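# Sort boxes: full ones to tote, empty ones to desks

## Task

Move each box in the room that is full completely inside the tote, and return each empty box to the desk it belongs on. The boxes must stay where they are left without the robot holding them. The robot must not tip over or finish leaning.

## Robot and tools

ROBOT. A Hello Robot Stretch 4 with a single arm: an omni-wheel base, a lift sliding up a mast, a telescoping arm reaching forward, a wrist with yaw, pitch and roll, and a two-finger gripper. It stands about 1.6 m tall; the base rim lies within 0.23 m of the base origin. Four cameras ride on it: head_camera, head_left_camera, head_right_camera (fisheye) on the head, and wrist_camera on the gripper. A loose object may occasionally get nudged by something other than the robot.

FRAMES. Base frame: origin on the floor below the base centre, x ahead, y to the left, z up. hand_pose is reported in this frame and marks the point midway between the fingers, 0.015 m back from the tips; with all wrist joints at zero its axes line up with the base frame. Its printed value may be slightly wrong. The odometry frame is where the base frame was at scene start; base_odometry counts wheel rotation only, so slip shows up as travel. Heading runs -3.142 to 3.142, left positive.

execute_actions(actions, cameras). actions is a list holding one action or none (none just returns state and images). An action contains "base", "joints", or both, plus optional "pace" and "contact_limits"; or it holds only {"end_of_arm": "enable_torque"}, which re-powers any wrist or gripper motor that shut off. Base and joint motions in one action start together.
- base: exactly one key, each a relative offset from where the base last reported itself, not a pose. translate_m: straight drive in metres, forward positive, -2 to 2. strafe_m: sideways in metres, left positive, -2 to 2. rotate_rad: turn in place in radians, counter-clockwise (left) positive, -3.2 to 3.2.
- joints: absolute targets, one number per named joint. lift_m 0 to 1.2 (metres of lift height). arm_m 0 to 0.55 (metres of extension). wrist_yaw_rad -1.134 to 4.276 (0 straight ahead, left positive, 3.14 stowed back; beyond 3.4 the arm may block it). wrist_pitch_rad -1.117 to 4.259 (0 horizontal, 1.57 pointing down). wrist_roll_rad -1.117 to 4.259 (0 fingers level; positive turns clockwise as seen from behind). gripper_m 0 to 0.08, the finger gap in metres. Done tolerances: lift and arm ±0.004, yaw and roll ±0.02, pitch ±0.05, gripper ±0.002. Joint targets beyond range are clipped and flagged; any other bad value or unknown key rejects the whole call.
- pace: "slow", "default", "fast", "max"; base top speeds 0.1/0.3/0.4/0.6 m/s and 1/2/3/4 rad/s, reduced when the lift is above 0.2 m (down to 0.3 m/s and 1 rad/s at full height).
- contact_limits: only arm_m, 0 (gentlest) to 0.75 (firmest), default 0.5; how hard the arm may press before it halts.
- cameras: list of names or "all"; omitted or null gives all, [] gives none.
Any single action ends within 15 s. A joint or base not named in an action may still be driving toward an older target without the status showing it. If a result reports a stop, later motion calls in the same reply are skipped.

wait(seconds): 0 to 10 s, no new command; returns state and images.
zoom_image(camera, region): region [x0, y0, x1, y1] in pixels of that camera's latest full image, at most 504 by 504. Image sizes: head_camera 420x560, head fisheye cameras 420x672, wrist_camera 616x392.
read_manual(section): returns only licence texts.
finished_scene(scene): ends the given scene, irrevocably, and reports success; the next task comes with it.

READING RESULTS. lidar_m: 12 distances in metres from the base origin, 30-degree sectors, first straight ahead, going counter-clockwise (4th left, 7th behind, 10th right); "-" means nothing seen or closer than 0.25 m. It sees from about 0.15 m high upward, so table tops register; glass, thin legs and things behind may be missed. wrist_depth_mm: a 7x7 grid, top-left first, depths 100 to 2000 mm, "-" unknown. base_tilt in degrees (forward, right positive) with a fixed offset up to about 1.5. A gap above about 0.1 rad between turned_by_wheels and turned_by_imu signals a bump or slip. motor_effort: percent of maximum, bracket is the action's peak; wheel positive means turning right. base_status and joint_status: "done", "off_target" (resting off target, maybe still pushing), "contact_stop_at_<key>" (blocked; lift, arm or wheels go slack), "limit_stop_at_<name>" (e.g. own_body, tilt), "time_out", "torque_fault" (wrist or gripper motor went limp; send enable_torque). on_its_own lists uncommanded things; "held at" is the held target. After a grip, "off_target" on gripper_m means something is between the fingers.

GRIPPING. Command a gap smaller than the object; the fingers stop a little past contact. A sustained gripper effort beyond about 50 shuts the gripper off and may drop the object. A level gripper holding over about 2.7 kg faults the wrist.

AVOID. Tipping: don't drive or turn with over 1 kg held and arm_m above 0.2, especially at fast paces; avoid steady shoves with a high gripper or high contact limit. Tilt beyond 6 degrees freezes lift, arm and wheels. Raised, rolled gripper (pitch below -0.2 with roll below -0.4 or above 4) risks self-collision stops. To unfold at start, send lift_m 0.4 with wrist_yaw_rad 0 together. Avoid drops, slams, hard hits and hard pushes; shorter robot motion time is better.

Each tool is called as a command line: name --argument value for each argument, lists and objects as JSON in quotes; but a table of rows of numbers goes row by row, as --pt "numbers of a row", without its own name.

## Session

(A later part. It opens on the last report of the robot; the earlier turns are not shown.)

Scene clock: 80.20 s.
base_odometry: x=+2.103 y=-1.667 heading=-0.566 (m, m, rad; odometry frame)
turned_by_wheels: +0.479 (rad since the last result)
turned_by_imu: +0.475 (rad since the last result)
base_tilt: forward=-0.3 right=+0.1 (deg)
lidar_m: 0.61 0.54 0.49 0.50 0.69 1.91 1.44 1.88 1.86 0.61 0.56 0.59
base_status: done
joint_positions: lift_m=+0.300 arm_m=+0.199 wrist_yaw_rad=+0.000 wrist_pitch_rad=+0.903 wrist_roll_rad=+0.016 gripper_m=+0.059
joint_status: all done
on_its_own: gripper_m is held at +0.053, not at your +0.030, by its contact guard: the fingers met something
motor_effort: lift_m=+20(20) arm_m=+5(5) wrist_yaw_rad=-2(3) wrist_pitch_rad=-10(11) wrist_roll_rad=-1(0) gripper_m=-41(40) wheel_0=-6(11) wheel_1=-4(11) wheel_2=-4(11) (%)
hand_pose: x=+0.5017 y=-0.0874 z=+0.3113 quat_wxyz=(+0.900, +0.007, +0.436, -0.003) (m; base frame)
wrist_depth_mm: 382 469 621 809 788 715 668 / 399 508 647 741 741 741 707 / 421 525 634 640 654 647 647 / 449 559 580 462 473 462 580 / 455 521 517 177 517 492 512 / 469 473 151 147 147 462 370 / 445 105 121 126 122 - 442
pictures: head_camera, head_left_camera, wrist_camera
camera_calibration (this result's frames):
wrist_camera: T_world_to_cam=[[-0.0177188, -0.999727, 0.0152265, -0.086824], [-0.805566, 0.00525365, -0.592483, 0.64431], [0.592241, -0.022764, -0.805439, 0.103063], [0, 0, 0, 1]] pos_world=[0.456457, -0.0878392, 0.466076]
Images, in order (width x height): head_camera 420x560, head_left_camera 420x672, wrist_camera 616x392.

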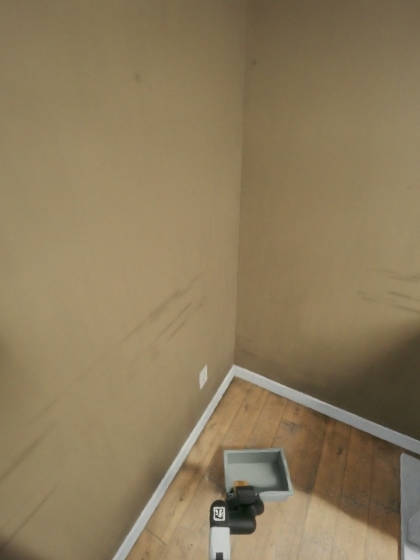

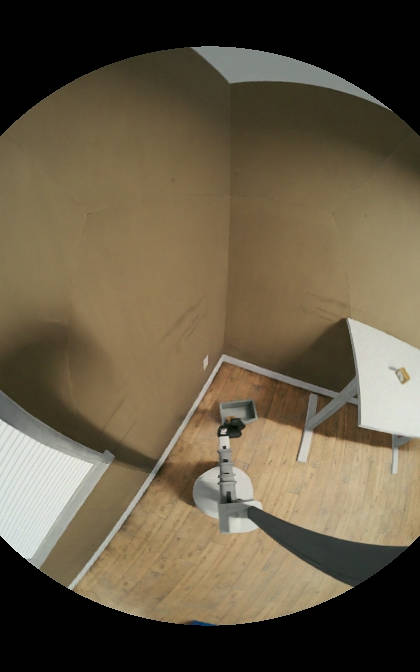

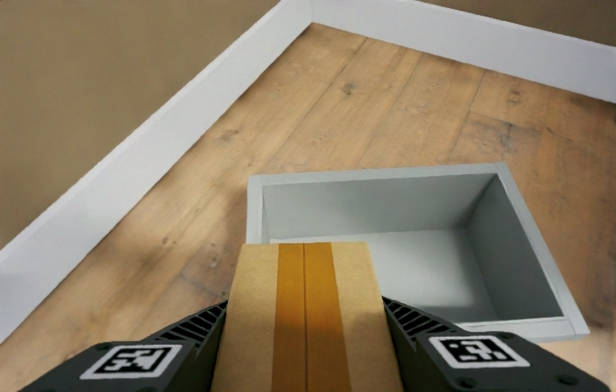

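execute_actions --actions '[{"base":{"strafe_m":-0.025},"joints":{"arm_m":0.35}}]' --cameras '[]'

execute_actions --actions '[{"joints":{"lift_m":0.13}}]' --cameras '["head_camera","wrist_camera"]'

Scene clock: 85.87 s.
base_odometry: x=+2.089 y=-1.688 heading=-0.566 (m, m, rad; odometry frame)
turned_by_wheels: +0.000 (rad since the last result)
turned_by_imu: +0.000 (rad since the last result)
base_tilt: forward=-0.3 right=+0.1 (deg)
lidar_m: 0.54 0.57 0.51 0.53 0.69 1.76 1.40 1.93 1.87 0.58 0.53 0.59
base_status: done
joint_positions: lift_m=+0.300 arm_m=+0.349 wrist_yaw_rad=+0.000 wrist_pitch_rad=+0.903 wrist_roll_rad=+0.016 gripper_m=+0.059
joint_status: all done
on_its_own: gripper_m is held at +0.053, not at your +0.030, by its contact guard: the fingers met something
motor_effort: lift_m=+20(20) arm_m=+5(6) wrist_yaw_rad=-1(0) wrist_pitch_rad=-9(10) wrist_roll_rad=+0(0) gripper_m=-40(40) wheel_0=+3(13) wheel_1=-5(11) wheel_2=+0(2) (%)
hand_pose: x=+0.6517 y=-0.0874 z=+0.3113 quat_wxyz=(+0.900, +0.007, +0.436, -0.003) (m; base frame)
wrist_depth_mm: 332 413 539 699 647 585 539 / 351 439 585 715 699 640 585 / 368 469 621 647 661 647 621 / 392 492 574 580 585 580 574 / 413 504 521 176 521 525 517 / 424 473 151 147 147 362 477 / 427 105 121 126 122 - 442
pictures: none
No camera images: the call's "cameras" was empty. Leave "cameras" out to get every camera's image.

Scene clock: 87.67 s.
base_odometry: x=+2.089 y=-1.688 heading=-0.566 (m, m, rad; odometry frame)
turned_by_wheels: +0.000 (rad since the last result)
turned_by_imu: +0.000 (rad since the last result)
base_tilt: forward=-0.3 right=+0.2 (deg)
lidar_m: 0.57 0.57 0.50 0.51 0.68 1.76 1.43 1.92 1.87 0.57 0.51 0.60
base_status: not commanded
joint_positions: lift_m=+0.130 arm_m=+0.349 wrist_yaw_rad=+0.000 wrist_pitch_rad=+0.903 wrist_roll_rad=+0.016 gripper_m=+0.059
joint_status: all done
on_its_own: gripper_m is held at +0.053, not at your +0.030, by its contact guard: the fingers met something
motor_effort: lift_m=+20(19) arm_m=+5(5) wrist_yaw_rad=-1(1) wrist_pitch_rad=-11(9) wrist_roll_rad=+0(0) gripper_m=-40(40) wheel_0=+4(3) wheel_1=-5(5) wheel_2=+0(0) (%)
hand_pose: x=+0.6517 y=-0.0874 z=+0.1413 quat_wxyz=(+0.900, +0.007, +0.436, -0.003) (m; base frame)
wrist_depth_mm: 332 399 508 539 539 544 517 / 340 421 466 469 466 466 466 / 353 410 407 413 410 407 413 / 359 357 219 222 224 224 229 / 330 208 243 177 260 279 276 / 300 184 151 147 147 296 291 / 281 105 121 126 122 - 279
pictures: head_camera, wrist_camera
camera_calibration (this result's frames):
wrist_camera: T_world_to_cam=[[-0.0178085, -0.999725, 0.0152289, -0.0815316], [-0.805652, 0.00532783, -0.592365, 0.664452], [0.592121, -0.0228183, -0.805526, -0.122614], [0, 0, 0, 1]] pos_world=[0.606467, -0.0878471, 0.296071]
Images, in order (width x height): head_camera 420x560, wrist_camera 616x392.

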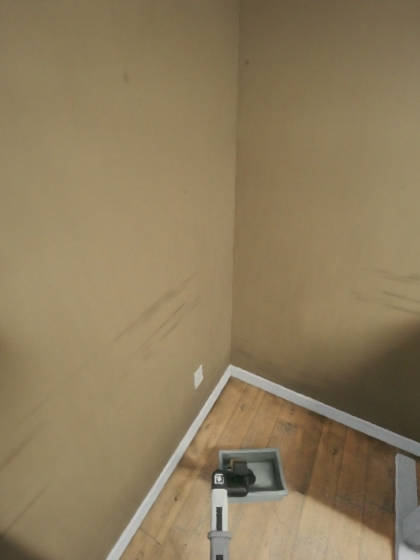

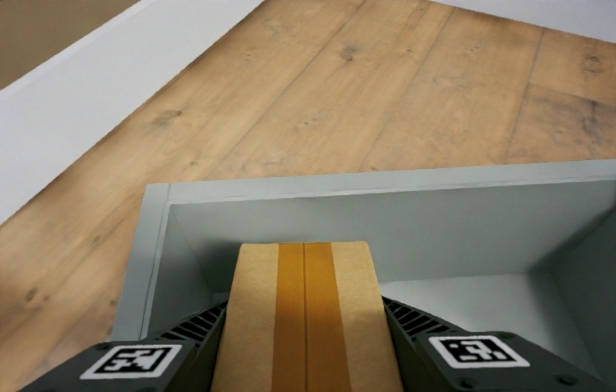

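execute_actions --actions '[{"joints":{"lift_m":0.07},"pace":"slow"}]' --cameras '["wrist_camera"]'

Scene clock: 90.63 s.
base_odometry: x=+2.089 y=-1.688 heading=-0.566 (m, m, rad; odometry frame)
turned_by_wheels: +0.000 (rad since the last result)
turned_by_imu: +0.000 (rad since the last result)
base_tilt: forward=-0.3 right=+0.2 (deg)
lidar_m: 0.71 0.56 0.50 0.50 0.70 1.79 1.43 1.92 2.42 0.58 0.52 0.60
base_status: not commanded
joint_positions: lift_m=+0.070 arm_m=+0.349 wrist_yaw_rad=+0.000 wrist_pitch_rad=+0.903 wrist_roll_rad=+0.016 gripper_m=+0.059
joint_status: all done
on_its_own: gripper_m is held at +0.053, not at your +0.030, by its contact guard: the fingers met something
motor_effort: lift_m=+20(17) arm_m=+5(5) wrist_yaw_rad=-1(1) wrist_pitch_rad=-10(8) wrist_roll_rad=+0(0) gripper_m=-39(40) wheel_0=+3(4) wheel_1=-5(5) wheel_2=+1(1) (%)
hand_pose: x=+0.6517 y=-0.0874 z=+0.0813 quat_wxyz=(+0.900, +0.007, +0.436, -0.003) (m; base frame)
wrist_depth_mm: 320 397 430 430 427 427 427 / 334 368 370 368 370 177 177 / 325 164 176 180 183 187 190 / 285 162 208 213 219 224 229 / 131 159 241 177 252 255 257 / 116 155 151 147 147 235 235 / 107 104 121 126 122 - -
pictures: wrist_camera
camera_calibration (this result's frames):
wrist_camera: T_world_to_cam=[[-0.0178083, -0.999725, 0.0152291, -0.0806179], [-0.805652, 0.00532757, -0.592365, 0.62891], [0.592121, -0.0228184, -0.805526, -0.170948], [0, 0, 0, 1]] pos_world=[0.606469, -0.0878471, 0.236069]
Images, in order (width x height): wrist_camera 616x392.

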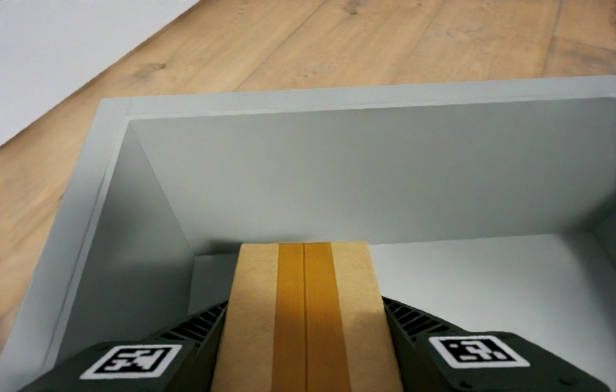

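execute_actions --actions '[{"joints":{"lift_m":0.045},"pace":"slow"}]' --cameras '[]'

execute_actions --actions '[{"joints":{"gripper_m":0.075}}]' --cameras '["wrist_camera"]'

execute_actions --actions '[{"joints":{"lift_m":0.3}}]' --cameras '["wrist_camera"]'

Scene clock: 92.70 s.
base_odometry: x=+2.089 y=-1.688 heading=-0.566 (m, m, rad; odometry frame)
turned_by_wheels: +0.000 (rad since the last result)
turned_by_imu: +0.000 (rad since the last result)
base_tilt: forward=-0.2 right=+0.1 (deg)
lidar_m: 0.71 0.56 0.51 0.51 0.70 1.77 1.41 1.91 2.42 0.57 0.54 0.58
base_status: not commanded
joint_positions: lift_m=+0.045 arm_m=+0.349 wrist_yaw_rad=+0.000 wrist_pitch_rad=+0.901 wrist_roll_rad=+0.017 gripper_m=+0.059
joint_status: all done
on_its_own: gripper_m is held at +0.053, not at your +0.030, by its contact guard: the fingers met something
motor_effort: lift_m=+18(21) arm_m=+4(5) wrist_yaw_rad=-1(1) wrist_pitch_rad=-3(10) wrist_roll_rad=-2(2) gripper_m=-40(40) wheel_0=+4(3) wheel_1=-5(5) wheel_2=+0(0) (%)
hand_pose: x=+0.6521 y=-0.0874 z=+0.0566 quat_wxyz=(+0.900, +0.008, +0.436, -0.004) (m; base frame)
wrist_depth_mm: 317 377 387 387 387 384 392 / 307 145 148 148 150 154 156 / 127 159 167 170 175 179 181 / 115 174 198 202 209 214 219 / 111 171 224 176 231 231 231 / 115 166 151 147 147 211 210 / 108 104 121 126 122 - -
pictures: none
No camera images: the call's "cameras" was empty. Leave "cameras" out to get every camera's image.

Scene clock: 93.53 s.
base_odometry: x=+2.089 y=-1.688 heading=-0.566 (m, m, rad; odometry frame)
turned_by_wheels: +0.000 (rad since the last result)
turned_by_imu: +0.000 (rad since the last result)
base_tilt: forward=-0.3 right=+0.1 (deg)
lidar_m: 0.71 0.56 0.50 0.52 0.71 1.74 1.43 1.90 1.85 0.57 0.53 0.60
base_status: not commanded
joint_positions: lift_m=+0.045 arm_m=+0.349 wrist_yaw_rad=+0.000 wrist_pitch_rad=+0.901 wrist_roll_rad=+0.017 gripper_m=+0.075
joint_status: all done
motor_effort: lift_m=+18(18) arm_m=+4(4) wrist_yaw_rad=+0(1) wrist_pitch_rad=-5(4) wrist_roll_rad=-2(1) gripper_m=+2(37) wheel_0=+3(3) wheel_1=-5(5) wheel_2=+0(0) (%)
hand_pose: x=+0.6521 y=-0.0874 z=+0.0566 quat_wxyz=(+0.900, +0.008, +0.436, -0.004) (m; base frame)
wrist_depth_mm: 319 377 389 387 389 384 392 / 304 145 148 148 150 154 156 / 127 158 167 170 174 179 182 / 115 174 196 202 208 213 219 / 112 171 227 227 231 231 231 / 115 156 162 159 162 211 210 / 106 107 146 146 144 104 -
pictures: wrist_camera
camera_calibration (this result's frames):
wrist_camera: T_world_to_cam=[[-0.0183037, -0.999721, 0.0149134, -0.0799085], [-0.804519, 0.00587034, -0.593897, 0.614074], [0.593644, -0.0228686, -0.804403, -0.192099], [0, 0, 0, 1]] pos_world=[0.60661, -0.0878841, 0.211363]
Images, in order (width x height): wrist_camera 616x392.

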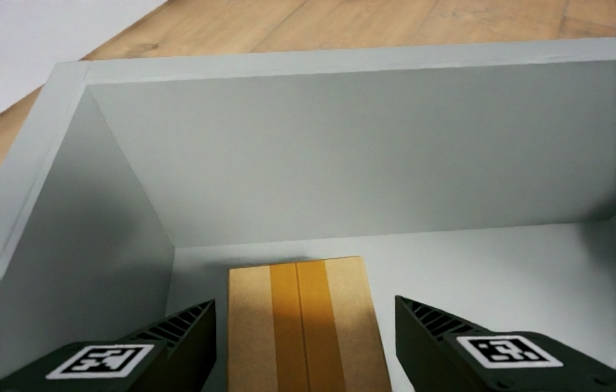

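Scene clock: 95.67 s.
base_odometry: x=+2.089 y=-1.688 heading=-0.566 (m, m, rad; odometry frame)
turned_by_wheels: +0.000 (rad since the last result)
turned_by_imu: +0.000 (rad since the last result)
base_tilt: forward=-0.2 right=+0.1 (deg)
lidar_m: 0.54 0.57 0.51 0.51 0.71 1.75 1.42 1.90 1.89 0.58 0.53 0.59
base_status: not commanded
joint_positions: lift_m=+0.300 arm_m=+0.349 wrist_yaw_rad=+0.000 wrist_pitch_rad=+0.901 wrist_roll_rad=+0.017 gripper_m=+0.075
joint_status: all done
motor_effort: lift_m=+23(25) arm_m=+4(4) wrist_yaw_rad=+0(1) wrist_pitch_rad=-4(5) wrist_roll_rad=-2(2) gripper_m=+3(3) wheel_0=+4(4) wheel_1=-5(5) wheel_2=+0(0) (%)
hand_pose: x=+0.6521 y=-0.0874 z=+0.3112 quat_wxyz=(+0.900, +0.008, +0.436, -0.004) (m; base frame)
wrist_depth_mm: 332 410 544 699 654 591 539 / 349 442 585 732 707 634 591 / 368 469 621 654 654 647 627 / 387 484 580 580 580 580 580 / 410 508 521 525 525 521 521 / 427 477 480 366 353 357 473 / 410 107 342 421 410 103 -
pictures: wrist_camera
camera_calibration (this result's frames):
wrist_camera: T_world_to_cam=[[-0.0183014, -0.999721, 0.0149152, -0.0837076], [-0.804519, 0.00586737, -0.593897, 0.765284], [0.593644, -0.0228688, -0.804402, 0.0127076], [0, 0, 0, 1]] pos_world=[0.60661, -0.0878839, 0.465971]
Images, in order (width x height): wrist_camera 616x392.

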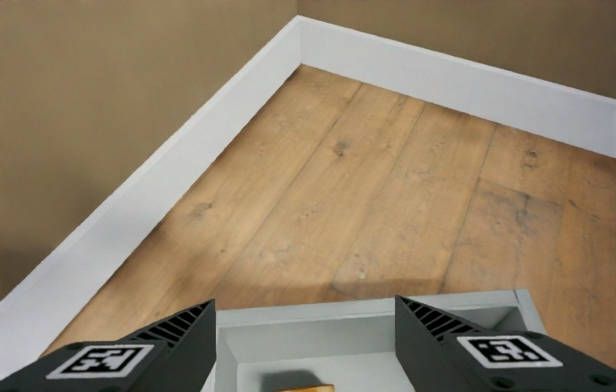

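execute_actions --actions '[{"base":{"translate_m":-0.389},"joints":{"lift_m":1.0,"arm_m":0,"gripper_m":0.08}}]' --cameras '[]'

execute_actions --actions '[{"base":{"strafe_m":-0.896}}]' --cameras '["head_camera","wrist_camera"]'

Scene clock: 102.37 s.
base_odometry: x=+1.761 y=-1.479 heading=-0.567 (m, m, rad; odometry frame)
turned_by_wheels: -0.001 (rad since the last result)
turned_by_imu: -0.001 (rad since the last result)
base_tilt: forward=-0.3 right=+0.2 (deg)
lidar_m: 0.94 0.73 0.67 0.70 0.99 1.06 1.04 1.41 2.23 1.07 0.74 0.74
base_status: done
joint_positions: lift_m=+1.000 arm_m=+0.001 wrist_yaw_rad=+0.000 wrist_pitch_rad=+0.902 wrist_roll_rad=+0.017 gripper_m=+0.080
joint_status: all done
motor_effort: lift_m=+23(27) arm_m=-5(6) wrist_yaw_rad=+0(1) wrist_pitch_rad=-3(5) wrist_roll_rad=-1(2) gripper_m=+1(4) wheel_0=-4(11) wheel_1=-7(11) wheel_2=+2(12) (%)
hand_pose: x=+0.3036 y=-0.0874 z=+1.0112 quat_wxyz=(+0.900, +0.007, +0.436, -0.004) (m; base frame)
wrist_depth_mm: 668 820 1118 1430 1336 1205 1098 / 707 891 1205 1618 1537 1366 1205 / 750 946 1308 1661 1618 1499 1336 / 788 1025 1430 1397 1464 1464 1430 / 842 1098 1336 1308 1308 1336 1255 / 891 1138 1182 1229 1182 1205 1205 / 866 108 1078 1118 1060 103 -
pictures: none
No camera images: the call's "cameras" was empty. Leave "cameras" out to get every camera's image.

Scene clock: 106.67 s.
base_odometry: x=+1.280 y=-2.235 heading=-0.567 (m, m, rad; odometry frame)
turned_by_wheels: +0.000 (rad since the last result)
turned_by_imu: -0.001 (rad since the last result)
base_tilt: forward=-0.4 right=+0.2 (deg)
lidar_m: 0.33 0.43 1.46 1.53 1.52 1.44 1.52 1.53 1.42 0.45 0.31 0.30
base_status: done
joint_positions: lift_m=+1.000 arm_m=+0.001 wrist_yaw_rad=+0.000 wrist_pitch_rad=+0.902 wrist_roll_rad=+0.017 gripper_m=+0.080
joint_status: not commanded
motor_effort: lift_m=+22(23) arm_m=-5(5) wrist_yaw_rad=+0(0) wrist_pitch_rad=-6(5) wrist_roll_rad=-2(2) gripper_m=+2(2) wheel_0=+4(13) wheel_1=-3(12) wheel_2=+0(2) (%)
hand_pose: x=+0.3036 y=-0.0874 z=+1.0113 quat_wxyz=(+0.900, +0.007, +0.436, -0.004) (m; base frame)
wrist_depth_mm: 402 399 402 397 402 399 399 / 345 347 345 343 343 342 343 / 303 303 303 301 303 301 301 / 270 270 268 268 267 268 267 / 1281 243 244 243 242 242 242 / 1182 1182 221 220 217 221 220 / 1118 108 1060 208 196 103 -
pictures: head_camera, wrist_camera
camera_calibration (this result's frames):
wrist_camera: T_world_to_cam=[[-0.0182453, -0.999721, 0.0149766, -0.100608], [-0.804721, 0.00579355, -0.593624, 0.900449], [0.593372, -0.0228828, -0.804603, 0.782977], [0, 0, 0, 1]] pos_world=[0.258178, -0.0878801, 1.16602]
Images, in order (width x height): head_camera 420x560, wrist_camera 616x392.

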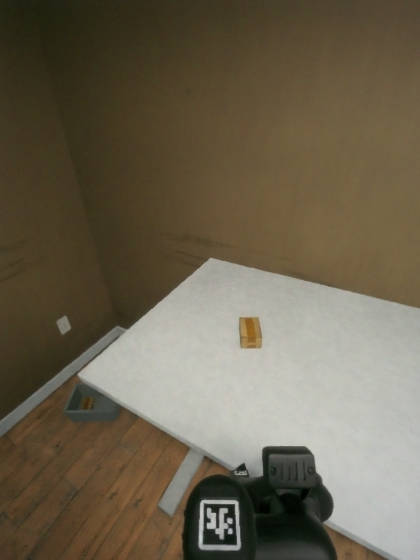

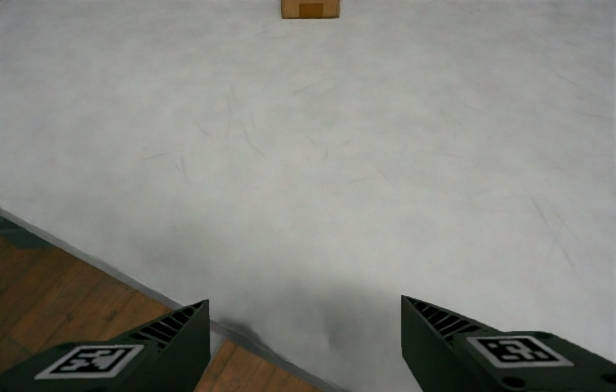

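execute_actions --actions '[{"base":{"strafe_m":-0.006},"joints":{"arm_m":0.22,"lift_m":0.978}}]' --cameras '["wrist_camera"]'

Scene clock: 110.13 s.
base_odometry: x=+1.277 y=-2.240 heading=-0.567 (m, m, rad; odometry frame)
turned_by_wheels: +0.000 (rad since the last result)
turned_by_imu: +0.000 (rad since the last result)
base_tilt: forward=-0.3 right=+0.2 (deg)
lidar_m: 0.31 0.41 1.47 1.53 1.50 1.45 1.52 1.53 1.42 0.47 0.30 0.28
base_status: done
joint_positions: lift_m=+0.978 arm_m=+0.219 wrist_yaw_rad=+0.000 wrist_pitch_rad=+0.902 wrist_roll_rad=+0.016 gripper_m=+0.080
joint_status: all done
motor_effort: lift_m=+18(21) arm_m=+5(5) wrist_yaw_rad=-1(0) wrist_pitch_rad=-4(6) wrist_roll_rad=-1(1) gripper_m=+2(2) wheel_0=+3(11) wheel_1=-3(11) wheel_2=+0(1) (%)
hand_pose: x=+0.5220 y=-0.0874 z=+0.9896 quat_wxyz=(+0.900, +0.007, +0.436, -0.004) (m; base frame)
wrist_depth_mm: 357 359 359 263 355 355 355 / 307 307 306 226 306 307 306 / 268 270 270 245 268 268 270 / 240 240 238 240 240 239 239 / 216 216 216 216 216 216 215 / 197 196 197 197 193 196 196 / 184 108 175 181 175 103 -
pictures: wrist_camera
camera_calibration (this result's frames):
wrist_camera: T_world_to_cam=[[-0.0179577, -0.999726, 0.0150324, -0.0964773], [-0.80458, 0.0055234, -0.593819, 1.06339], [0.593573, -0.0227584, -0.804458, 0.635751], [0, 0, 0, 1]] pos_world=[0.476482, -0.0878557, 1.14434]
Images, in order (width x height): wrist_camera 616x392.

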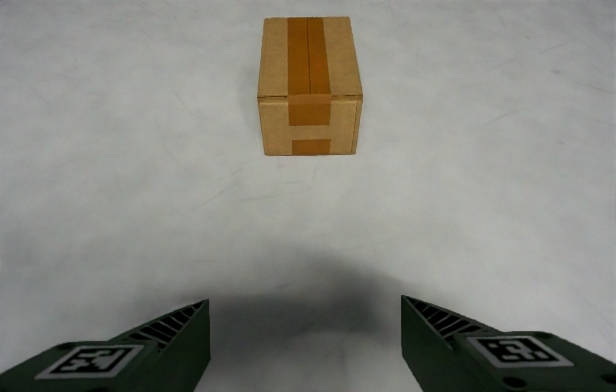

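execute_actions --actions '[{"joints":{"arm_m":0.383},"contact_limits":{"arm_m":0.2}}]' --cameras '["wrist_camera"]'

execute_actions --actions '[{"joints":{"gripper_m":0.03}}]' --cameras '[]'

execute_actions --actions '[{"joints":{"lift_m":1.05}}]' --cameras '["wrist_camera","head_camera"]'

Scene clock: 115.67 s.
base_odometry: x=+1.277 y=-2.240 heading=-0.567 (m, m, rad; odometry frame)
turned_by_wheels: +0.000 (rad since the last result)
turned_by_imu: +0.000 (rad since the last result)
base_tilt: forward=-0.3 right=+0.1 (deg)
lidar_m: 0.31 0.42 1.48 1.54 1.52 1.44 1.52 1.53 1.44 0.45 0.30 0.28
base_status: not commanded
joint_positions: lift_m=+0.978 arm_m=+0.382 wrist_yaw_rad=+0.000 wrist_pitch_rad=+0.902 wrist_roll_rad=+0.016 gripper_m=+0.080
joint_status: all done
motor_effort: lift_m=+18(18) arm_m=+5(4) wrist_yaw_rad=-2(1) wrist_pitch_rad=-3(5) wrist_roll_rad=+0(1) gripper_m=+2(3) wheel_0=+3(3) wheel_1=-3(3) wheel_2=+0(0) (%)
contact_limits: arm_m 0.2
hand_pose: x=+0.6850 y=-0.0874 z=+0.9896 quat_wxyz=(+0.900, +0.007, +0.436, -0.004) (m; base frame)
wrist_depth_mm: 357 355 355 353 353 355 353 / 307 307 304 306 304 306 304 / 268 270 268 267 267 267 267 / 240 239 238 238 240 239 238 / 216 216 211 159 208 216 216 / 196 196 160 145 147 196 196 / 183 108 137 133 132 103 -
pictures: wrist_camera
camera_calibration (this result's frames):
wrist_camera: T_world_to_cam=[[-0.017957, -0.999726, 0.0150419, -0.0935617], [-0.804598, 0.00551785, -0.593794, 1.19451], [0.593548, -0.0227655, -0.804476, 0.539036], [0, 0, 0, 1]] pos_world=[0.639475, -0.0878558, 1.14434]
Images, in order (width x height): wrist_camera 616x392.

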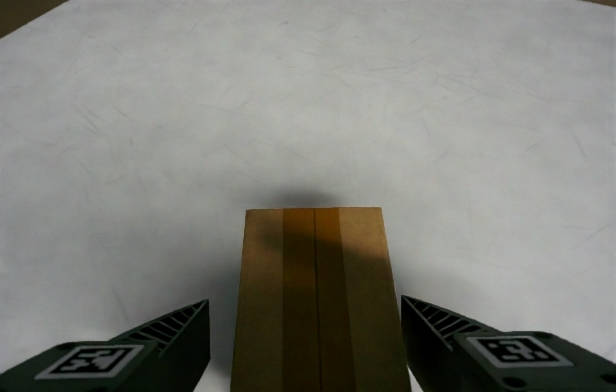

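Scene clock: 116.67 s.
base_odometry: x=+1.277 y=-2.240 heading=-0.567 (m, m, rad; odometry frame)
turned_by_wheels: +0.000 (rad since the last result)
turned_by_imu: +0.000 (rad since the last result)
base_tilt: forward=-0.3 right=+0.1 (deg)
lidar_m: 0.30 0.42 1.49 1.52 1.49 1.43 1.51 1.53 1.43 0.46 0.30 0.27
base_status: not commanded
joint_positions: lift_m=+0.978 arm_m=+0.382 wrist_yaw_rad=+0.000 wrist_pitch_rad=+0.902 wrist_roll_rad=+0.016 gripper_m=+0.059
joint_status: gripper_m off_target (ended at +0.059, target +0.030)
on_its_own: gripper_m is held at +0.053, not at your +0.030, by its contact guard: the fingers met something
motor_effort: lift_m=+18(18) arm_m=+5(5) wrist_yaw_rad=-1(1) wrist_pitch_rad=-3(3) wrist_roll_rad=-1(1) gripper_m=-40(40) wheel_0=+3(2) wheel_1=-3(3) wheel_2=-1(1) (%)
hand_pose: x=+0.6850 y=-0.0874 z=+0.9896 quat_wxyz=(+0.900, +0.007, +0.436, -0.004) (m; base frame)
wrist_depth_mm: 357 355 357 355 355 353 353 / 309 306 306 304 306 304 304 / 270 267 270 267 267 266 267 / 240 239 239 240 239 238 238 / 216 216 208 159 211 215 216 / 197 196 147 145 146 196 196 / 183 104 130 133 131 - -
pictures: none
No camera images: the call's "cameras" was empty. Leave "cameras" out to get every camera's image.

Scene clock: 117.93 s.
base_odometry: x=+1.277 y=-2.240 heading=-0.567 (m, m, rad; odometry frame)
turned_by_wheels: +0.000 (rad since the last result)
turned_by_imu: +0.000 (rad since the last result)
base_tilt: forward=-0.3 right=+0.1 (deg)
lidar_m: 0.30 0.43 1.49 1.54 1.53 1.45 1.52 1.52 1.42 0.45 0.31 0.28
base_status: not commanded
joint_positions: lift_m=+1.050 arm_m=+0.382 wrist_yaw_rad=+0.000 wrist_pitch_rad=+0.904 wrist_roll_rad=+0.016 gripper_m=+0.059
joint_status: all done
on_its_own: gripper_m is held at +0.053, not at your +0.030, by its contact guard: the fingers met something
motor_effort: lift_m=+24(25) arm_m=+5(5) wrist_yaw_rad=+0(0) wrist_pitch_rad=-8(8) wrist_roll_rad=-2(1) gripper_m=-40(40) wheel_0=+2(3) wheel_1=-3(3) wheel_2=+1(0) (%)
hand_pose: x=+0.6847 y=-0.0874 z=+1.0609 quat_wxyz=(+0.900, +0.007, +0.437, -0.004) (m; base frame)
wrist_depth_mm: 946 741 484 484 484 469 439 / 1118 415 418 415 418 413 418 / 366 364 368 366 366 366 364 / 327 327 325 327 327 325 327 / 296 297 285 158 290 294 293 / 270 270 147 145 146 268 268 / 251 104 130 132 130 - 253
pictures: head_camera, wrist_camera
camera_calibration (this result's frames):
wrist_camera: T_world_to_cam=[[-0.0181555, -0.999721, 0.0150866, -0.0945821], [-0.805714, 0.00569431, -0.592277, 1.23573], [0.592026, -0.0229086, -0.805593, 0.598765], [0, 0, 0, 1]] pos_world=[0.639447, -0.0878755, 1.21568]
Images, in order (width x height): head_camera 420x560, wrist_camera 616x392.

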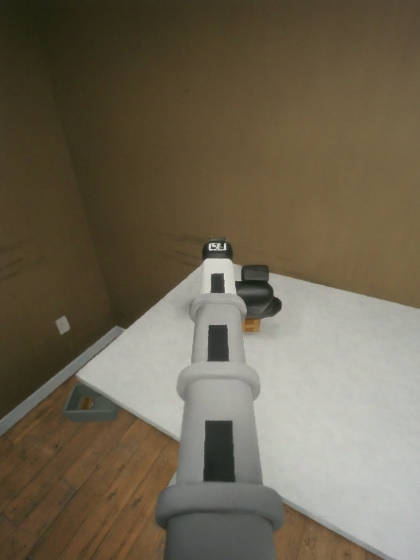

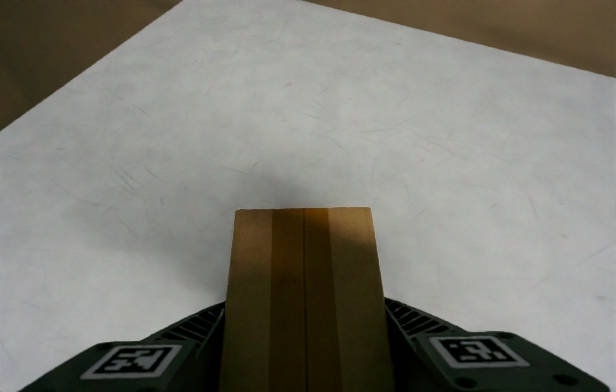

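execute_actions --actions '[{"joints":{"wrist_pitch_rad":0,"arm_m":0}}]' --cameras '[]'

execute_actions --actions '[]' --cameras '[]'

Scene clock: 120.93 s.
base_odometry: x=+1.277 y=-2.240 heading=-0.567 (m, m, rad; odometry frame)
turned_by_wheels: +0.000 (rad since the last result)
turned_by_imu: +0.000 (rad since the last result)
base_tilt: forward=-0.3 right=+0.1 (deg)
lidar_m: 0.32 0.42 1.48 1.53 1.52 1.45 1.49 1.52 1.44 0.46 0.31 0.29
base_status: not commanded
joint_positions: lift_m=+1.050 arm_m=+0.001 wrist_yaw_rad=+0.000 wrist_pitch_rad=+0.006 wrist_roll_rad=+0.016 gripper_m=+0.059
joint_status: all done
on_its_own: gripper_m is held at +0.053, not at your +0.030, by its contact guard: the fingers met something
motor_effort: lift_m=+24(25) arm_m=-5(6) wrist_yaw_rad=+0(1) wrist_pitch_rad=-15(23) wrist_roll_rad=-1(1) gripper_m=-40(40) wheel_0=+3(3) wheel_1=-3(3) wheel_2=+0(0) (%)
hand_pose: x=+0.3844 y=-0.0875 z=+1.2268 quat_wxyz=(+1.000, +0.008, +0.003, +0.000) (m; base frame)
wrist_depth_mm: 1336 1255 1078 960 854 778 715 / 1366 1255 1078 960 866 768 715 / 1366 1255 1118 976 866 778 723 / 1397 1229 1098 960 854 788 715 / 1397 1255 1098 159 842 778 723 / 1397 1281 148 144 146 788 723 / 1366 105 130 133 131 - 723
pictures: none
No camera images: the call's "cameras" was empty. Leave "cameras" out to get every camera's image.

Scene clock: 120.93 s.
base_odometry: x=+1.277 y=-2.240 heading=-0.567 (m, m, rad; odometry frame)
turned_by_wheels: +0.000 (rad since the last result)
turned_by_imu: +0.000 (rad since the last result)
base_tilt: forward=-0.3 right=+0.1 (deg)
lidar_m: 0.32 0.42 1.48 1.53 1.52 1.45 1.49 1.52 1.44 0.46 0.31 0.29
base_status: not commanded
joint_positions: lift_m=+1.050 arm_m=+0.001 wrist_yaw_rad=+0.000 wrist_pitch_rad=+0.006 wrist_roll_rad=+0.016 gripper_m=+0.059
joint_status: all done
on_its_own: gripper_m is held at +0.053, not at your +0.030, by its contact guard: the fingers met something
motor_effort: lift_m=+24(25) arm_m=-5(6) wrist_yaw_rad=+0(1) wrist_pitch_rad=-15(23) wrist_roll_rad=-1(1) gripper_m=-40(40) wheel_0=+3(3) wheel_1=-3(3) wheel_2=+0(0) (%)
hand_pose: x=+0.3844 y=-0.0875 z=+1.2268 quat_wxyz=(+1.000, +0.008, +0.003, +0.000) (m; base frame)
wrist_depth_mm: 1336 1255 1078 960 854 778 715 / 1366 1255 1078 960 866 768 715 / 1366 1255 1118 976 866 778 723 / 1397 1229 1098 960 854 788 715 / 1397 1255 1098 159 842 778 723 / 1397 1281 148 144 146 788 723 / 1366 105 130 133 131 - 723
pictures: none
No camera images: the call's "cameras" was empty. Leave "cameras" out to get every camera's image.

execute_actions --actions '[{"base":{"strafe_m":0.814}}]' --cameras '[]'

execute_actions --actions '[{"base":{"translate_m":0.389},"joints":{"lift_m":0.3,"wrist_pitch_rad":0.9}}]' --cameras '["head_camera"]'

Scene clock: 127.37 s.
base_odometry: x=+1.714 y=-1.553 heading=-0.567 (m, m, rad; odometry frame)
turned_by_wheels: +0.000 (rad since the last result)
turned_by_imu: +0.000 (rad since the last result)
base_tilt: forward=-0.3 right=+0.1 (deg)
lidar_m: 0.96 0.82 0.75 0.79 1.12 1.08 1.12 1.51 2.16 1.02 0.72 0.68
base_status: done
joint_positions: lift_m=+1.050 arm_m=+0.001 wrist_yaw_rad=+0.000 wrist_pitch_rad=+0.006 wrist_roll_rad=+0.016 gripper_m=+0.059
joint_status: not commanded
on_its_own: gripper_m is held at +0.053, not at your +0.030, by its contact guard: the fingers met something
motor_effort: lift_m=+24(24) arm_m=-5(5) wrist_yaw_rad=-1(1) wrist_pitch_rad=-17(15) wrist_roll_rad=-1(1) gripper_m=-40(40) wheel_0=-2(12) wheel_1=+3(15) wheel_2=+0(0) (%)
hand_pose: x=+0.3844 y=-0.0874 z=+1.2268 quat_wxyz=(+1.000, +0.008, +0.003, +0.000) (m; base frame)
wrist_depth_mm: 741 917 1182 1397 1229 1118 1025 / 741 891 1182 1397 1255 1118 1042 / 732 904 1182 1430 1255 1138 1042 / 732 904 1182 1397 1255 1138 1025 / 732 891 1025 159 1229 1138 1042 / 732 904 147 145 146 1118 1060 / 715 105 130 133 130 - 1025
pictures: none
No camera images: the call's "cameras" was empty. Leave "cameras" out to get every camera's image.

Scene clock: 131.13 s.
base_odometry: x=+2.042 y=-1.762 heading=-0.566 (m, m, rad; odometry frame)
turned_by_wheels: +0.001 (rad since the last result)
turned_by_imu: +0.001 (rad since the last result)
base_tilt: forward=-0.2 right=+0.2 (deg)
lidar_m: 0.51 0.63 0.59 0.59 0.83 1.50 1.45 1.97 1.66 0.51 0.45 0.58
base_status: done
joint_positions: lift_m=+0.300 arm_m=+0.001 wrist_yaw_rad=+0.000 wrist_pitch_rad=+0.904 wrist_roll_rad=+0.016 gripper_m=+0.059
joint_status: all done
on_its_own: gripper_m is held at +0.053, not at your +0.030, by its contact guard: the fingers met something
motor_effort: lift_m=+20(24) arm_m=-4(5) wrist_yaw_rad=-1(1) wrist_pitch_rad=-11(13) wrist_roll_rad=-1(1) gripper_m=-40(40) wheel_0=+5(9) wheel_1=+5(10) wheel_2=-3(12) (%)
hand_pose: x=+0.3033 y=-0.0874 z=+0.3112 quat_wxyz=(+0.900, +0.007, +0.437, -0.004) (m; base frame)
wrist_depth_mm: 574 691 842 854 866 820 750 / 597 699 591 591 723 732 741 / 609 654 597 640 627 647 654 / 585 569 484 462 564 580 574 / 525 525 504 158 517 525 521 / 480 480 147 145 146 477 477 / 445 105 130 132 131 - 449
pictures: head_camera
Images, in order (width x height): head_camera 420x560.

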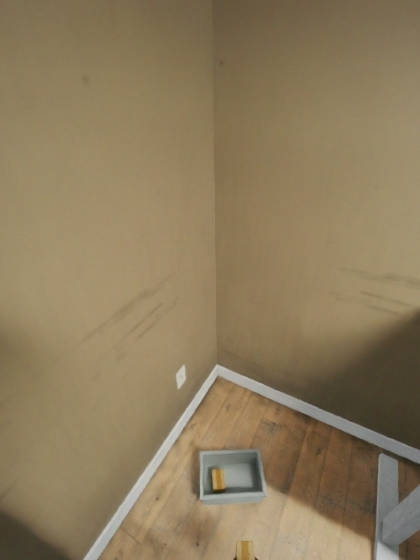

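execute_actions --actions '[{"joints":{"arm_m":0.345,"lift_m":0.2}}]' --cameras '["wrist_camera","head_camera"]'

zoom_image --camera "head_camera" --region '[160, 420, 320, 560]'

Scene clock: 134.17 s.
base_odometry: x=+2.042 y=-1.762 heading=-0.566 (m, m, rad; odometry frame)
turned_by_wheels: +0.000 (rad since the last result)
turned_by_imu: +0.000 (rad since the last result)
base_tilt: forward=-0.3 right=+0.1 (deg)
lidar_m: 0.53 0.63 0.59 0.60 0.85 1.46 1.43 1.97 1.64 0.51 0.43 0.58
base_status: not commanded
joint_positions: lift_m=+0.200 arm_m=+0.344 wrist_yaw_rad=+0.000 wrist_pitch_rad=+0.903 wrist_roll_rad=+0.016 gripper_m=+0.059
joint_status: all done
on_its_own: gripper_m is held at +0.053, not at your +0.030, by its contact guard: the fingers met something
motor_effort: lift_m=+20(17) arm_m=+5(5) wrist_yaw_rad=-1(2) wrist_pitch_rad=-9(12) wrist_roll_rad=+0(1) gripper_m=-40(40) wheel_0=+5(5) wheel_1=+5(5) wheel_2=-3(3) (%)
hand_pose: x=+0.6467 y=-0.0874 z=+0.2112 quat_wxyz=(+0.900, +0.007, +0.436, -0.003) (m; base frame)
wrist_depth_mm: 407 500 634 647 603 539 500 / 427 525 580 569 580 569 544 / 442 508 508 508 508 504 504 / 445 455 452 452 449 449 452 / 413 278 273 159 281 399 404 / 272 312 148 145 146 266 370 / 235 105 130 133 130 - 351
pictures: head_camera, wrist_camera
camera_calibration (this result's frames):
wrist_camera: T_world_to_cam=[[-0.0177944, -0.999727, 0.0151631, -0.0826689], [-0.805621, 0.00535422, -0.592407, 0.701888], [0.592164, -0.0227572, -0.805496, -0.0633087], [0, 0, 0, 1]] pos_world=[0.601474, -0.0878451, 0.366062]
Images, in order (width x height): head_camera 420x560, wrist_camera 616x392.

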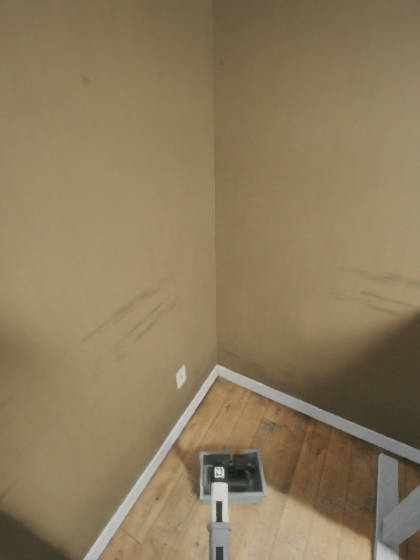

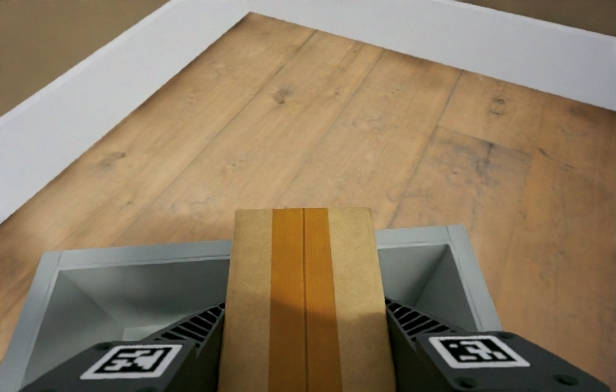

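Region (160, 420, 320, 560) of head_camera's 420x560 image, scaled by 3.150, with more detail than that image has; it fills the top 441 rows of this view, and the rest is white.

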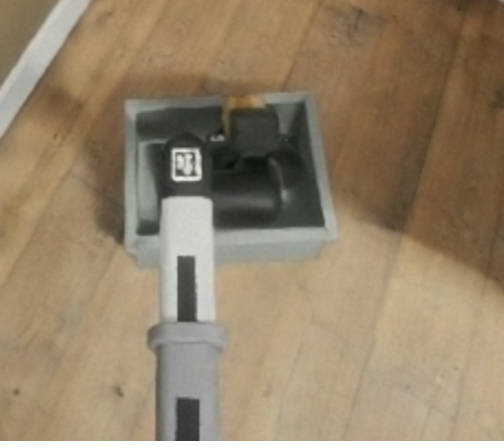

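execute_actions --actions '[{"joints":{"lift_m":0.09}}]' --cameras '["wrist_camera"]'

Scene clock: 136.97 s.
base_odometry: x=+2.042 y=-1.762 heading=-0.566 (m, m, rad; odometry frame)
turned_by_wheels: +0.000 (rad since the last result)
turned_by_imu: +0.000 (rad since the last result)
base_tilt: forward=-0.3 right=+0.1 (deg)
lidar_m: 0.54 0.65 0.59 0.59 0.83 1.45 1.43 1.96 1.64 0.52 0.43 0.69
base_status: not commanded
joint_positions: lift_m=+0.090 arm_m=+0.344 wrist_yaw_rad=+0.000 wrist_pitch_rad=+0.904 wrist_roll_rad=+0.016 gripper_m=+0.059
joint_status: all done
on_its_own: gripper_m is held at +0.053, not at your +0.030, by its contact guard: the fingers met something
motor_effort: lift_m=+20(19) arm_m=+5(5) wrist_yaw_rad=+0(1) wrist_pitch_rad=-10(10) wrist_roll_rad=+0(1) gripper_m=-40(40) wheel_0=+5(5) wheel_1=+5(5) wheel_2=-4(3) (%)
hand_pose: x=+0.6467 y=-0.0874 z=+0.1012 quat_wxyz=(+0.900, +0.007, +0.437, -0.004) (m; base frame)
wrist_depth_mm: 399 452 466 469 466 469 466 / 392 402 402 402 399 402 402 / 185 188 189 191 193 193 345 / 203 208 212 212 223 215 171 / 237 254 240 158 268 225 169 / 235 205 147 144 146 228 171 / 223 105 130 133 131 - -
pictures: wrist_camera
camera_calibration (this result's frames):
wrist_camera: T_world_to_cam=[[-0.0178777, -0.999725, 0.015167, -0.0809591], [-0.805749, 0.00542405, -0.592232, 0.63675], [0.591987, -0.0228086, -0.805625, -0.151782], [0, 0, 0, 1]] pos_world=[0.601466, -0.0878525, 0.256052]
Images, in order (width x height): wrist_camera 616x392.

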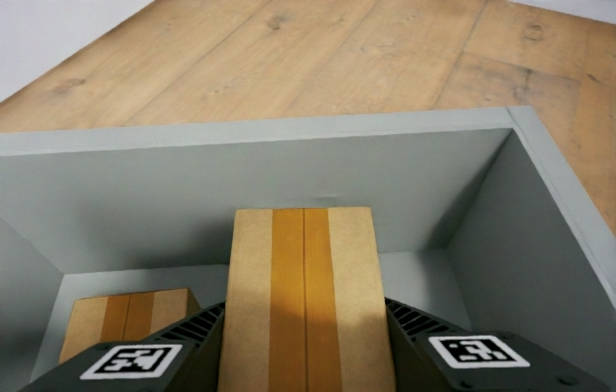

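execute_actions --actions '[{"joints":{"lift_m":0.045},"pace":"slow"}]' --cameras '[]'

execute_actions --actions '[{"joints":{"gripper_m":0.068}}]' --cameras '["wrist_camera"]'

execute_actions --actions '[{"joints":{"lift_m":0.3}}]' --cameras '["wrist_camera","head_camera"]'

Scene clock: 139.40 s.
base_odometry: x=+2.042 y=-1.762 heading=-0.566 (m, m, rad; odometry frame)
turned_by_wheels: +0.000 (rad since the last result)
turned_by_imu: +0.000 (rad since the last result)
base_tilt: forward=-0.3 right=+0.1 (deg)
lidar_m: 0.56 0.64 0.58 0.58 0.84 1.47 1.46 1.95 1.62 0.51 0.44 0.71
base_status: not commanded
joint_positions: lift_m=+0.046 arm_m=+0.344 wrist_yaw_rad=+0.002 wrist_pitch_rad=+0.897 wrist_roll_rad=+0.016 gripper_m=+0.059
joint_status: all done
on_its_own: gripper_m is held at +0.053, not at your +0.030, by its contact guard: the fingers met something
motor_effort: lift_m=+9(18) arm_m=+3(5) wrist_yaw_rad=-6(5) wrist_pitch_rad=+9(9) wrist_roll_rad=-1(1) gripper_m=-40(40) wheel_0=+5(6) wheel_1=+5(5) wheel_2=-3(3) (%)
hand_pose: x=+0.6481 y=-0.0872 z=+0.0580 quat_wxyz=(+0.901, +0.007, +0.434, -0.003) (m; base frame)
wrist_depth_mm: 387 410 415 413 415 413 413 / 155 158 159 160 163 164 163 / 168 172 175 179 183 186 165 / 196 202 205 204 216 208 167 / 228 234 231 159 236 225 169 / 171 167 147 144 146 214 171 / 156 105 130 132 131 - -
pictures: none
No camera images: the call's "cameras" was empty. Leave "cameras" out to get every camera's image.

Scene clock: 140.13 s.
base_odometry: x=+2.042 y=-1.762 heading=-0.566 (m, m, rad; odometry frame)
turned_by_wheels: +0.000 (rad since the last result)
turned_by_imu: +0.000 (rad since the last result)
base_tilt: forward=-0.3 right=+0.1 (deg)
lidar_m: 0.52 0.64 0.60 0.59 0.83 1.45 1.47 1.97 1.64 0.53 0.45 0.71
base_status: not commanded
joint_positions: lift_m=+0.046 arm_m=+0.344 wrist_yaw_rad=+0.002 wrist_pitch_rad=+0.896 wrist_roll_rad=+0.016 gripper_m=+0.068
joint_status: all done
motor_effort: lift_m=+9(9) arm_m=+4(4) wrist_yaw_rad=-4(5) wrist_pitch_rad=+11(8) wrist_roll_rad=-1(1) gripper_m=+3(43) wheel_0=+5(5) wheel_1=+5(5) wheel_2=-3(3) (%)
hand_pose: x=+0.6482 y=-0.0872 z=+0.0581 quat_wxyz=(+0.901, +0.007, +0.433, -0.003) (m; base frame)
wrist_depth_mm: 387 413 415 413 413 413 413 / 155 158 160 160 163 165 163 / 168 172 176 179 183 186 165 / 196 201 207 212 218 208 167 / 228 234 234 185 242 225 168 / 172 167 167 167 171 213 171 / 156 107 148 154 148 - -
pictures: wrist_camera
camera_calibration (this result's frames):
wrist_camera: T_world_to_cam=[[-0.0163606, -0.999753, 0.0150355, -0.0810389], [-0.801541, 0.00412456, -0.597925, 0.609906], [0.597716, -0.021834, -0.801411, -0.191322], [0, 0, 0, 1]] pos_world=[0.601895, -0.0877119, 0.21257]
Images, in order (width x height): wrist_camera 616x392.

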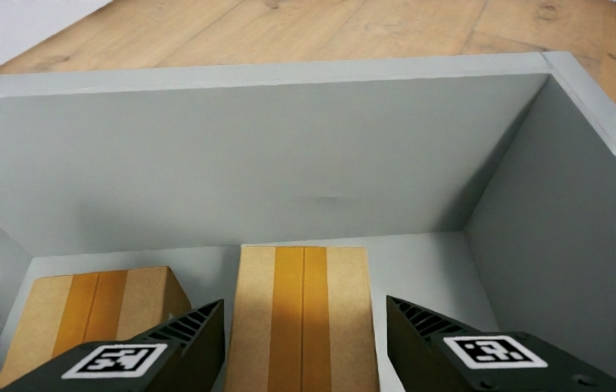

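Scene clock: 142.27 s.
base_odometry: x=+2.042 y=-1.762 heading=-0.566 (m, m, rad; odometry frame)
turned_by_wheels: +0.000 (rad since the last result)
turned_by_imu: +0.000 (rad since the last result)
base_tilt: forward=-0.3 right=+0.0 (deg)
lidar_m: 0.55 0.65 0.60 0.59 0.83 1.45 1.43 1.97 1.68 0.50 0.44 0.59
base_status: not commanded
joint_positions: lift_m=+0.300 arm_m=+0.344 wrist_yaw_rad=+0.000 wrist_pitch_rad=+0.901 wrist_roll_rad=+0.016 gripper_m=+0.068
joint_status: all done
motor_effort: lift_m=+23(24) arm_m=+3(4) wrist_yaw_rad=+0(8) wrist_pitch_rad=-4(13) wrist_roll_rad=+0(0) gripper_m=+2(2) wheel_0=+5(6) wheel_1=+5(5) wheel_2=-4(4) (%)
hand_pose: x=+0.6473 y=-0.0874 z=+0.3113 quat_wxyz=(+0.900, +0.007, +0.436, -0.003) (m; base frame)
wrist_depth_mm: 407 508 661 683 615 554 508 / 433 535 699 723 668 603 554 / 455 559 647 654 647 640 597 / 473 569 580 580 580 585 574 / 500 525 525 521 525 525 521 / 480 477 355 370 359 477 473 / 445 107 155 421 148 - 442
pictures: head_camera, wrist_camera
camera_calibration (this result's frames):
wrist_camera: T_world_to_cam=[[-0.0178473, -0.999726, 0.015126, -0.0841312], [-0.804462, 0.00537436, -0.59398, 0.761367], [0.593737, -0.0227692, -0.804337, 0.0155036], [0, 0, 0, 1]] pos_world=[0.601784, -0.087847, 0.46598]
Images, in order (width x height): head_camera 420x560, wrist_camera 616x392.

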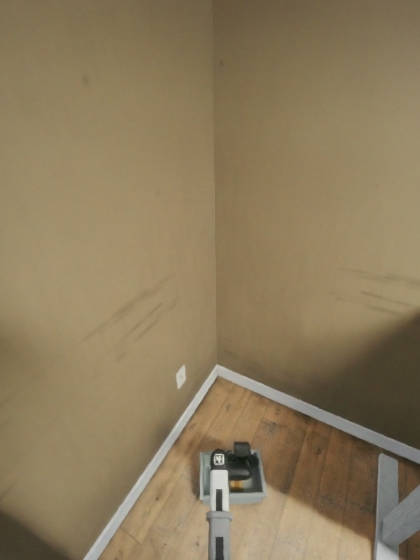

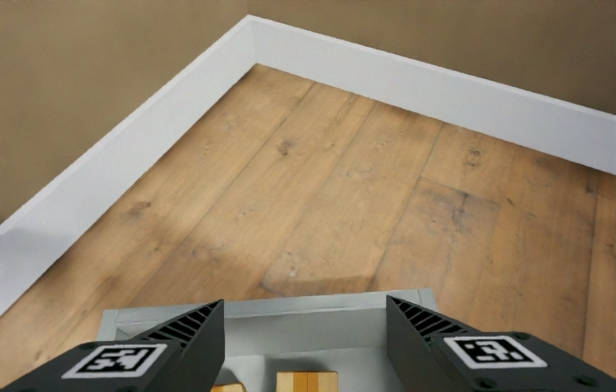

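execute_actions --actions '[{"base":{"rotate_rad":-0.48},"joints":{"arm_m":0,"gripper_m":0.08}}]' --cameras '[]'

execute_actions --actions '[{"base":{"translate_m":-0.3},"joints":{"lift_m":1.05,"wrist_pitch_rad":0.5}}]' --cameras '[]'

execute_actions --actions '[{"base":{"strafe_m":-1.35}}]'

Scene clock: 146.83 s.
base_odometry: x=+2.042 y=-1.762 heading=-1.045 (m, m, rad; odometry frame)
turned_by_wheels: -0.479 (rad since the last result)
turned_by_imu: -0.475 (rad since the last result)
base_tilt: forward=-0.3 right=+0.1 (deg)
lidar_m: 0.55 0.54 0.63 0.60 0.61 0.86 1.45 1.49 2.08 1.34 0.46 0.44
base_status: done
joint_positions: lift_m=+0.300 arm_m=+0.001 wrist_yaw_rad=+0.000 wrist_pitch_rad=+0.902 wrist_roll_rad=+0.016 gripper_m=+0.080
joint_status: all done
motor_effort: lift_m=+23(23) arm_m=-5(4) wrist_yaw_rad=+1(2) wrist_pitch_rad=-4(5) wrist_roll_rad=+0(1) gripper_m=+2(8) wheel_0=+5(10) wheel_1=+6(11) wheel_2=+5(9) (%)
hand_pose: x=+0.3036 y=-0.0874 z=+0.3112 quat_wxyz=(+0.900, +0.007, +0.436, -0.004) (m; base frame)
wrist_depth_mm: 878 866 866 878 866 831 488 / 750 732 750 750 732 715 544 / 559 609 654 654 647 627 621 / 484 504 585 585 580 585 535 / 484 525 525 530 525 525 496 / 480 480 477 480 469 480 459 / 445 107 424 439 424 103 -
pictures: none
No camera images: the call's "cameras" was empty. Leave "cameras" out to get every camera's image.

Scene clock: 150.60 s.
base_odometry: x=+1.892 y=-1.503 heading=-1.046 (m, m, rad; odometry frame)
turned_by_wheels: -0.001 (rad since the last result)
turned_by_imu: -0.001 (rad since the last result)
base_tilt: forward=-0.2 right=+0.1 (deg)
lidar_m: 0.85 0.80 0.62 0.57 0.60 0.87 1.19 1.16 1.62 2.34 0.91 0.69
base_status: done
joint_positions: lift_m=+1.050 arm_m=+0.001 wrist_yaw_rad=+0.000 wrist_pitch_rad=+0.503 wrist_roll_rad=+0.016 gripper_m=+0.080
joint_status: all done
motor_effort: lift_m=+23(24) arm_m=-5(5) wrist_yaw_rad=+0(0) wrist_pitch_rad=-8(10) wrist_roll_rad=-1(1) gripper_m=+2(2) wheel_0=-5(10) wheel_1=-6(10) wheel_2=+4(12) (%)
hand_pose: x=+0.3581 y=-0.0874 z=+1.1256 quat_wxyz=(+0.969, +0.008, +0.249, -0.002) (m; base frame)
wrist_depth_mm: 1078 1098 1098 1098 1098 1098 1098 / 1060 1182 1182 1160 1182 1138 1160 / 1060 1255 1255 1281 1229 798 788 / 1078 1366 1397 1366 1336 597 597 / 1060 1464 1499 1499 1430 904 521 / 1042 1464 1576 1576 1618 1576 1618 / 931 108 1366 1430 1366 103 -
pictures: none
No camera images: the call's "cameras" was empty. Leave "cameras" out to get every camera's image.

Scene clock: 156.43 s.
base_odometry: x=+0.724 y=-2.179 heading=-1.046 (m, m, rad; odometry frame)
turned_by_wheels: +0.000 (rad since the last result)
turned_by_imu: -0.001 (rad since the last result)
base_tilt: forward=-0.2 right=+0.1 (deg)
lidar_m: 0.62 0.64 0.89 1.90 2.01 1.18 1.11 1.18 1.04 0.98 0.99 0.66
base_status: done
joint_positions: lift_m=+1.050 arm_m=+0.001 wrist_yaw_rad=+0.000 wrist_pitch_rad=+0.503 wrist_roll_rad=+0.016 gripper_m=+0.080
joint_status: not commanded
motor_effort: lift_m=+23(23) arm_m=-5(5) wrist_yaw_rad=-1(2) wrist_pitch_rad=-7(7) wrist_roll_rad=+0(0) gripper_m=+2(2) wheel_0=+2(12) wheel_1=-6(14) wheel_2=+0(1) (%)
hand_pose: x=+0.3581 y=-0.0874 z=+1.1256 quat_wxyz=(+0.969, +0.008, +0.249, -0.002) (m; base frame)
wrist_depth_mm: 1078 1078 1098 1098 1060 1078 1098 / 1138 1118 1118 1118 1118 1160 1160 / 809 809 809 798 798 842 1255 / 609 609 609 574 597 597 1308 / 508 504 504 500 504 500 517 / 1618 1576 1576 1576 1098 1537 1576 / 1499 107 1336 1464 1098 103 -
pictures: head_camera, head_left_camera, head_right_camera, wrist_camera
camera_calibration (this result's frames):
wrist_camera: T_world_to_cam=[[-0.0224595, -0.999724, 0.00693488, -0.0907567], [-0.510673, 0.00550869, -0.859757, 1.20639], [0.859482, -0.0228512, -0.510655, 0.416472], [0, 0, 0, 1]] pos_world=[0.256084, -0.0878604, 1.25051]
Images, in order (width x height): head_camera 420x560, head_left_camera 420x672, head_right_camera 420x672, wrist_camera 616x392.

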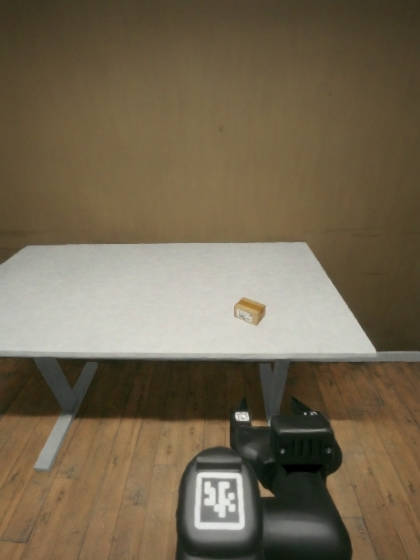

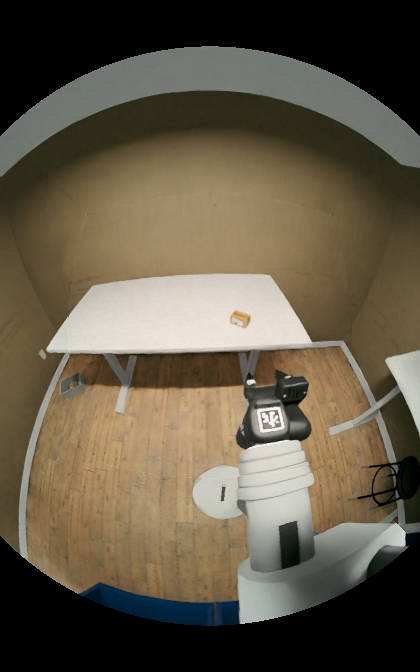

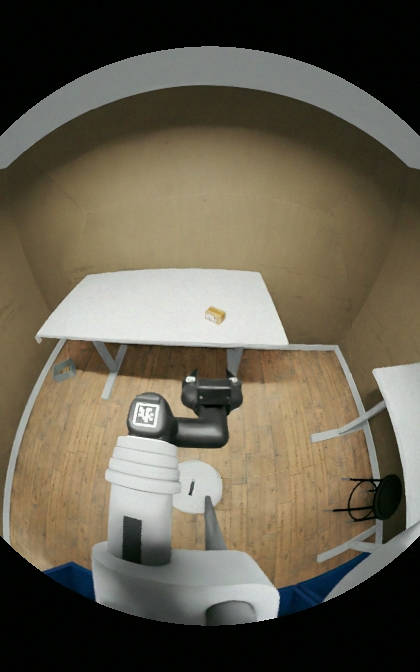

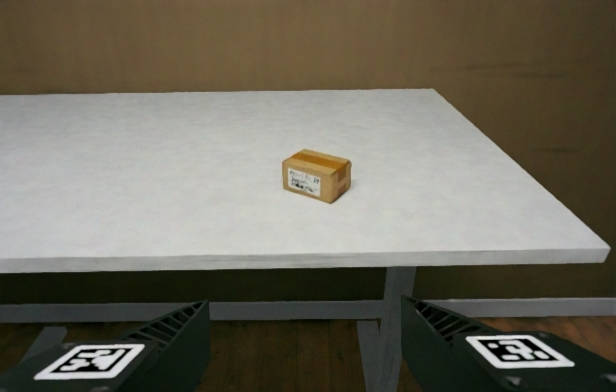

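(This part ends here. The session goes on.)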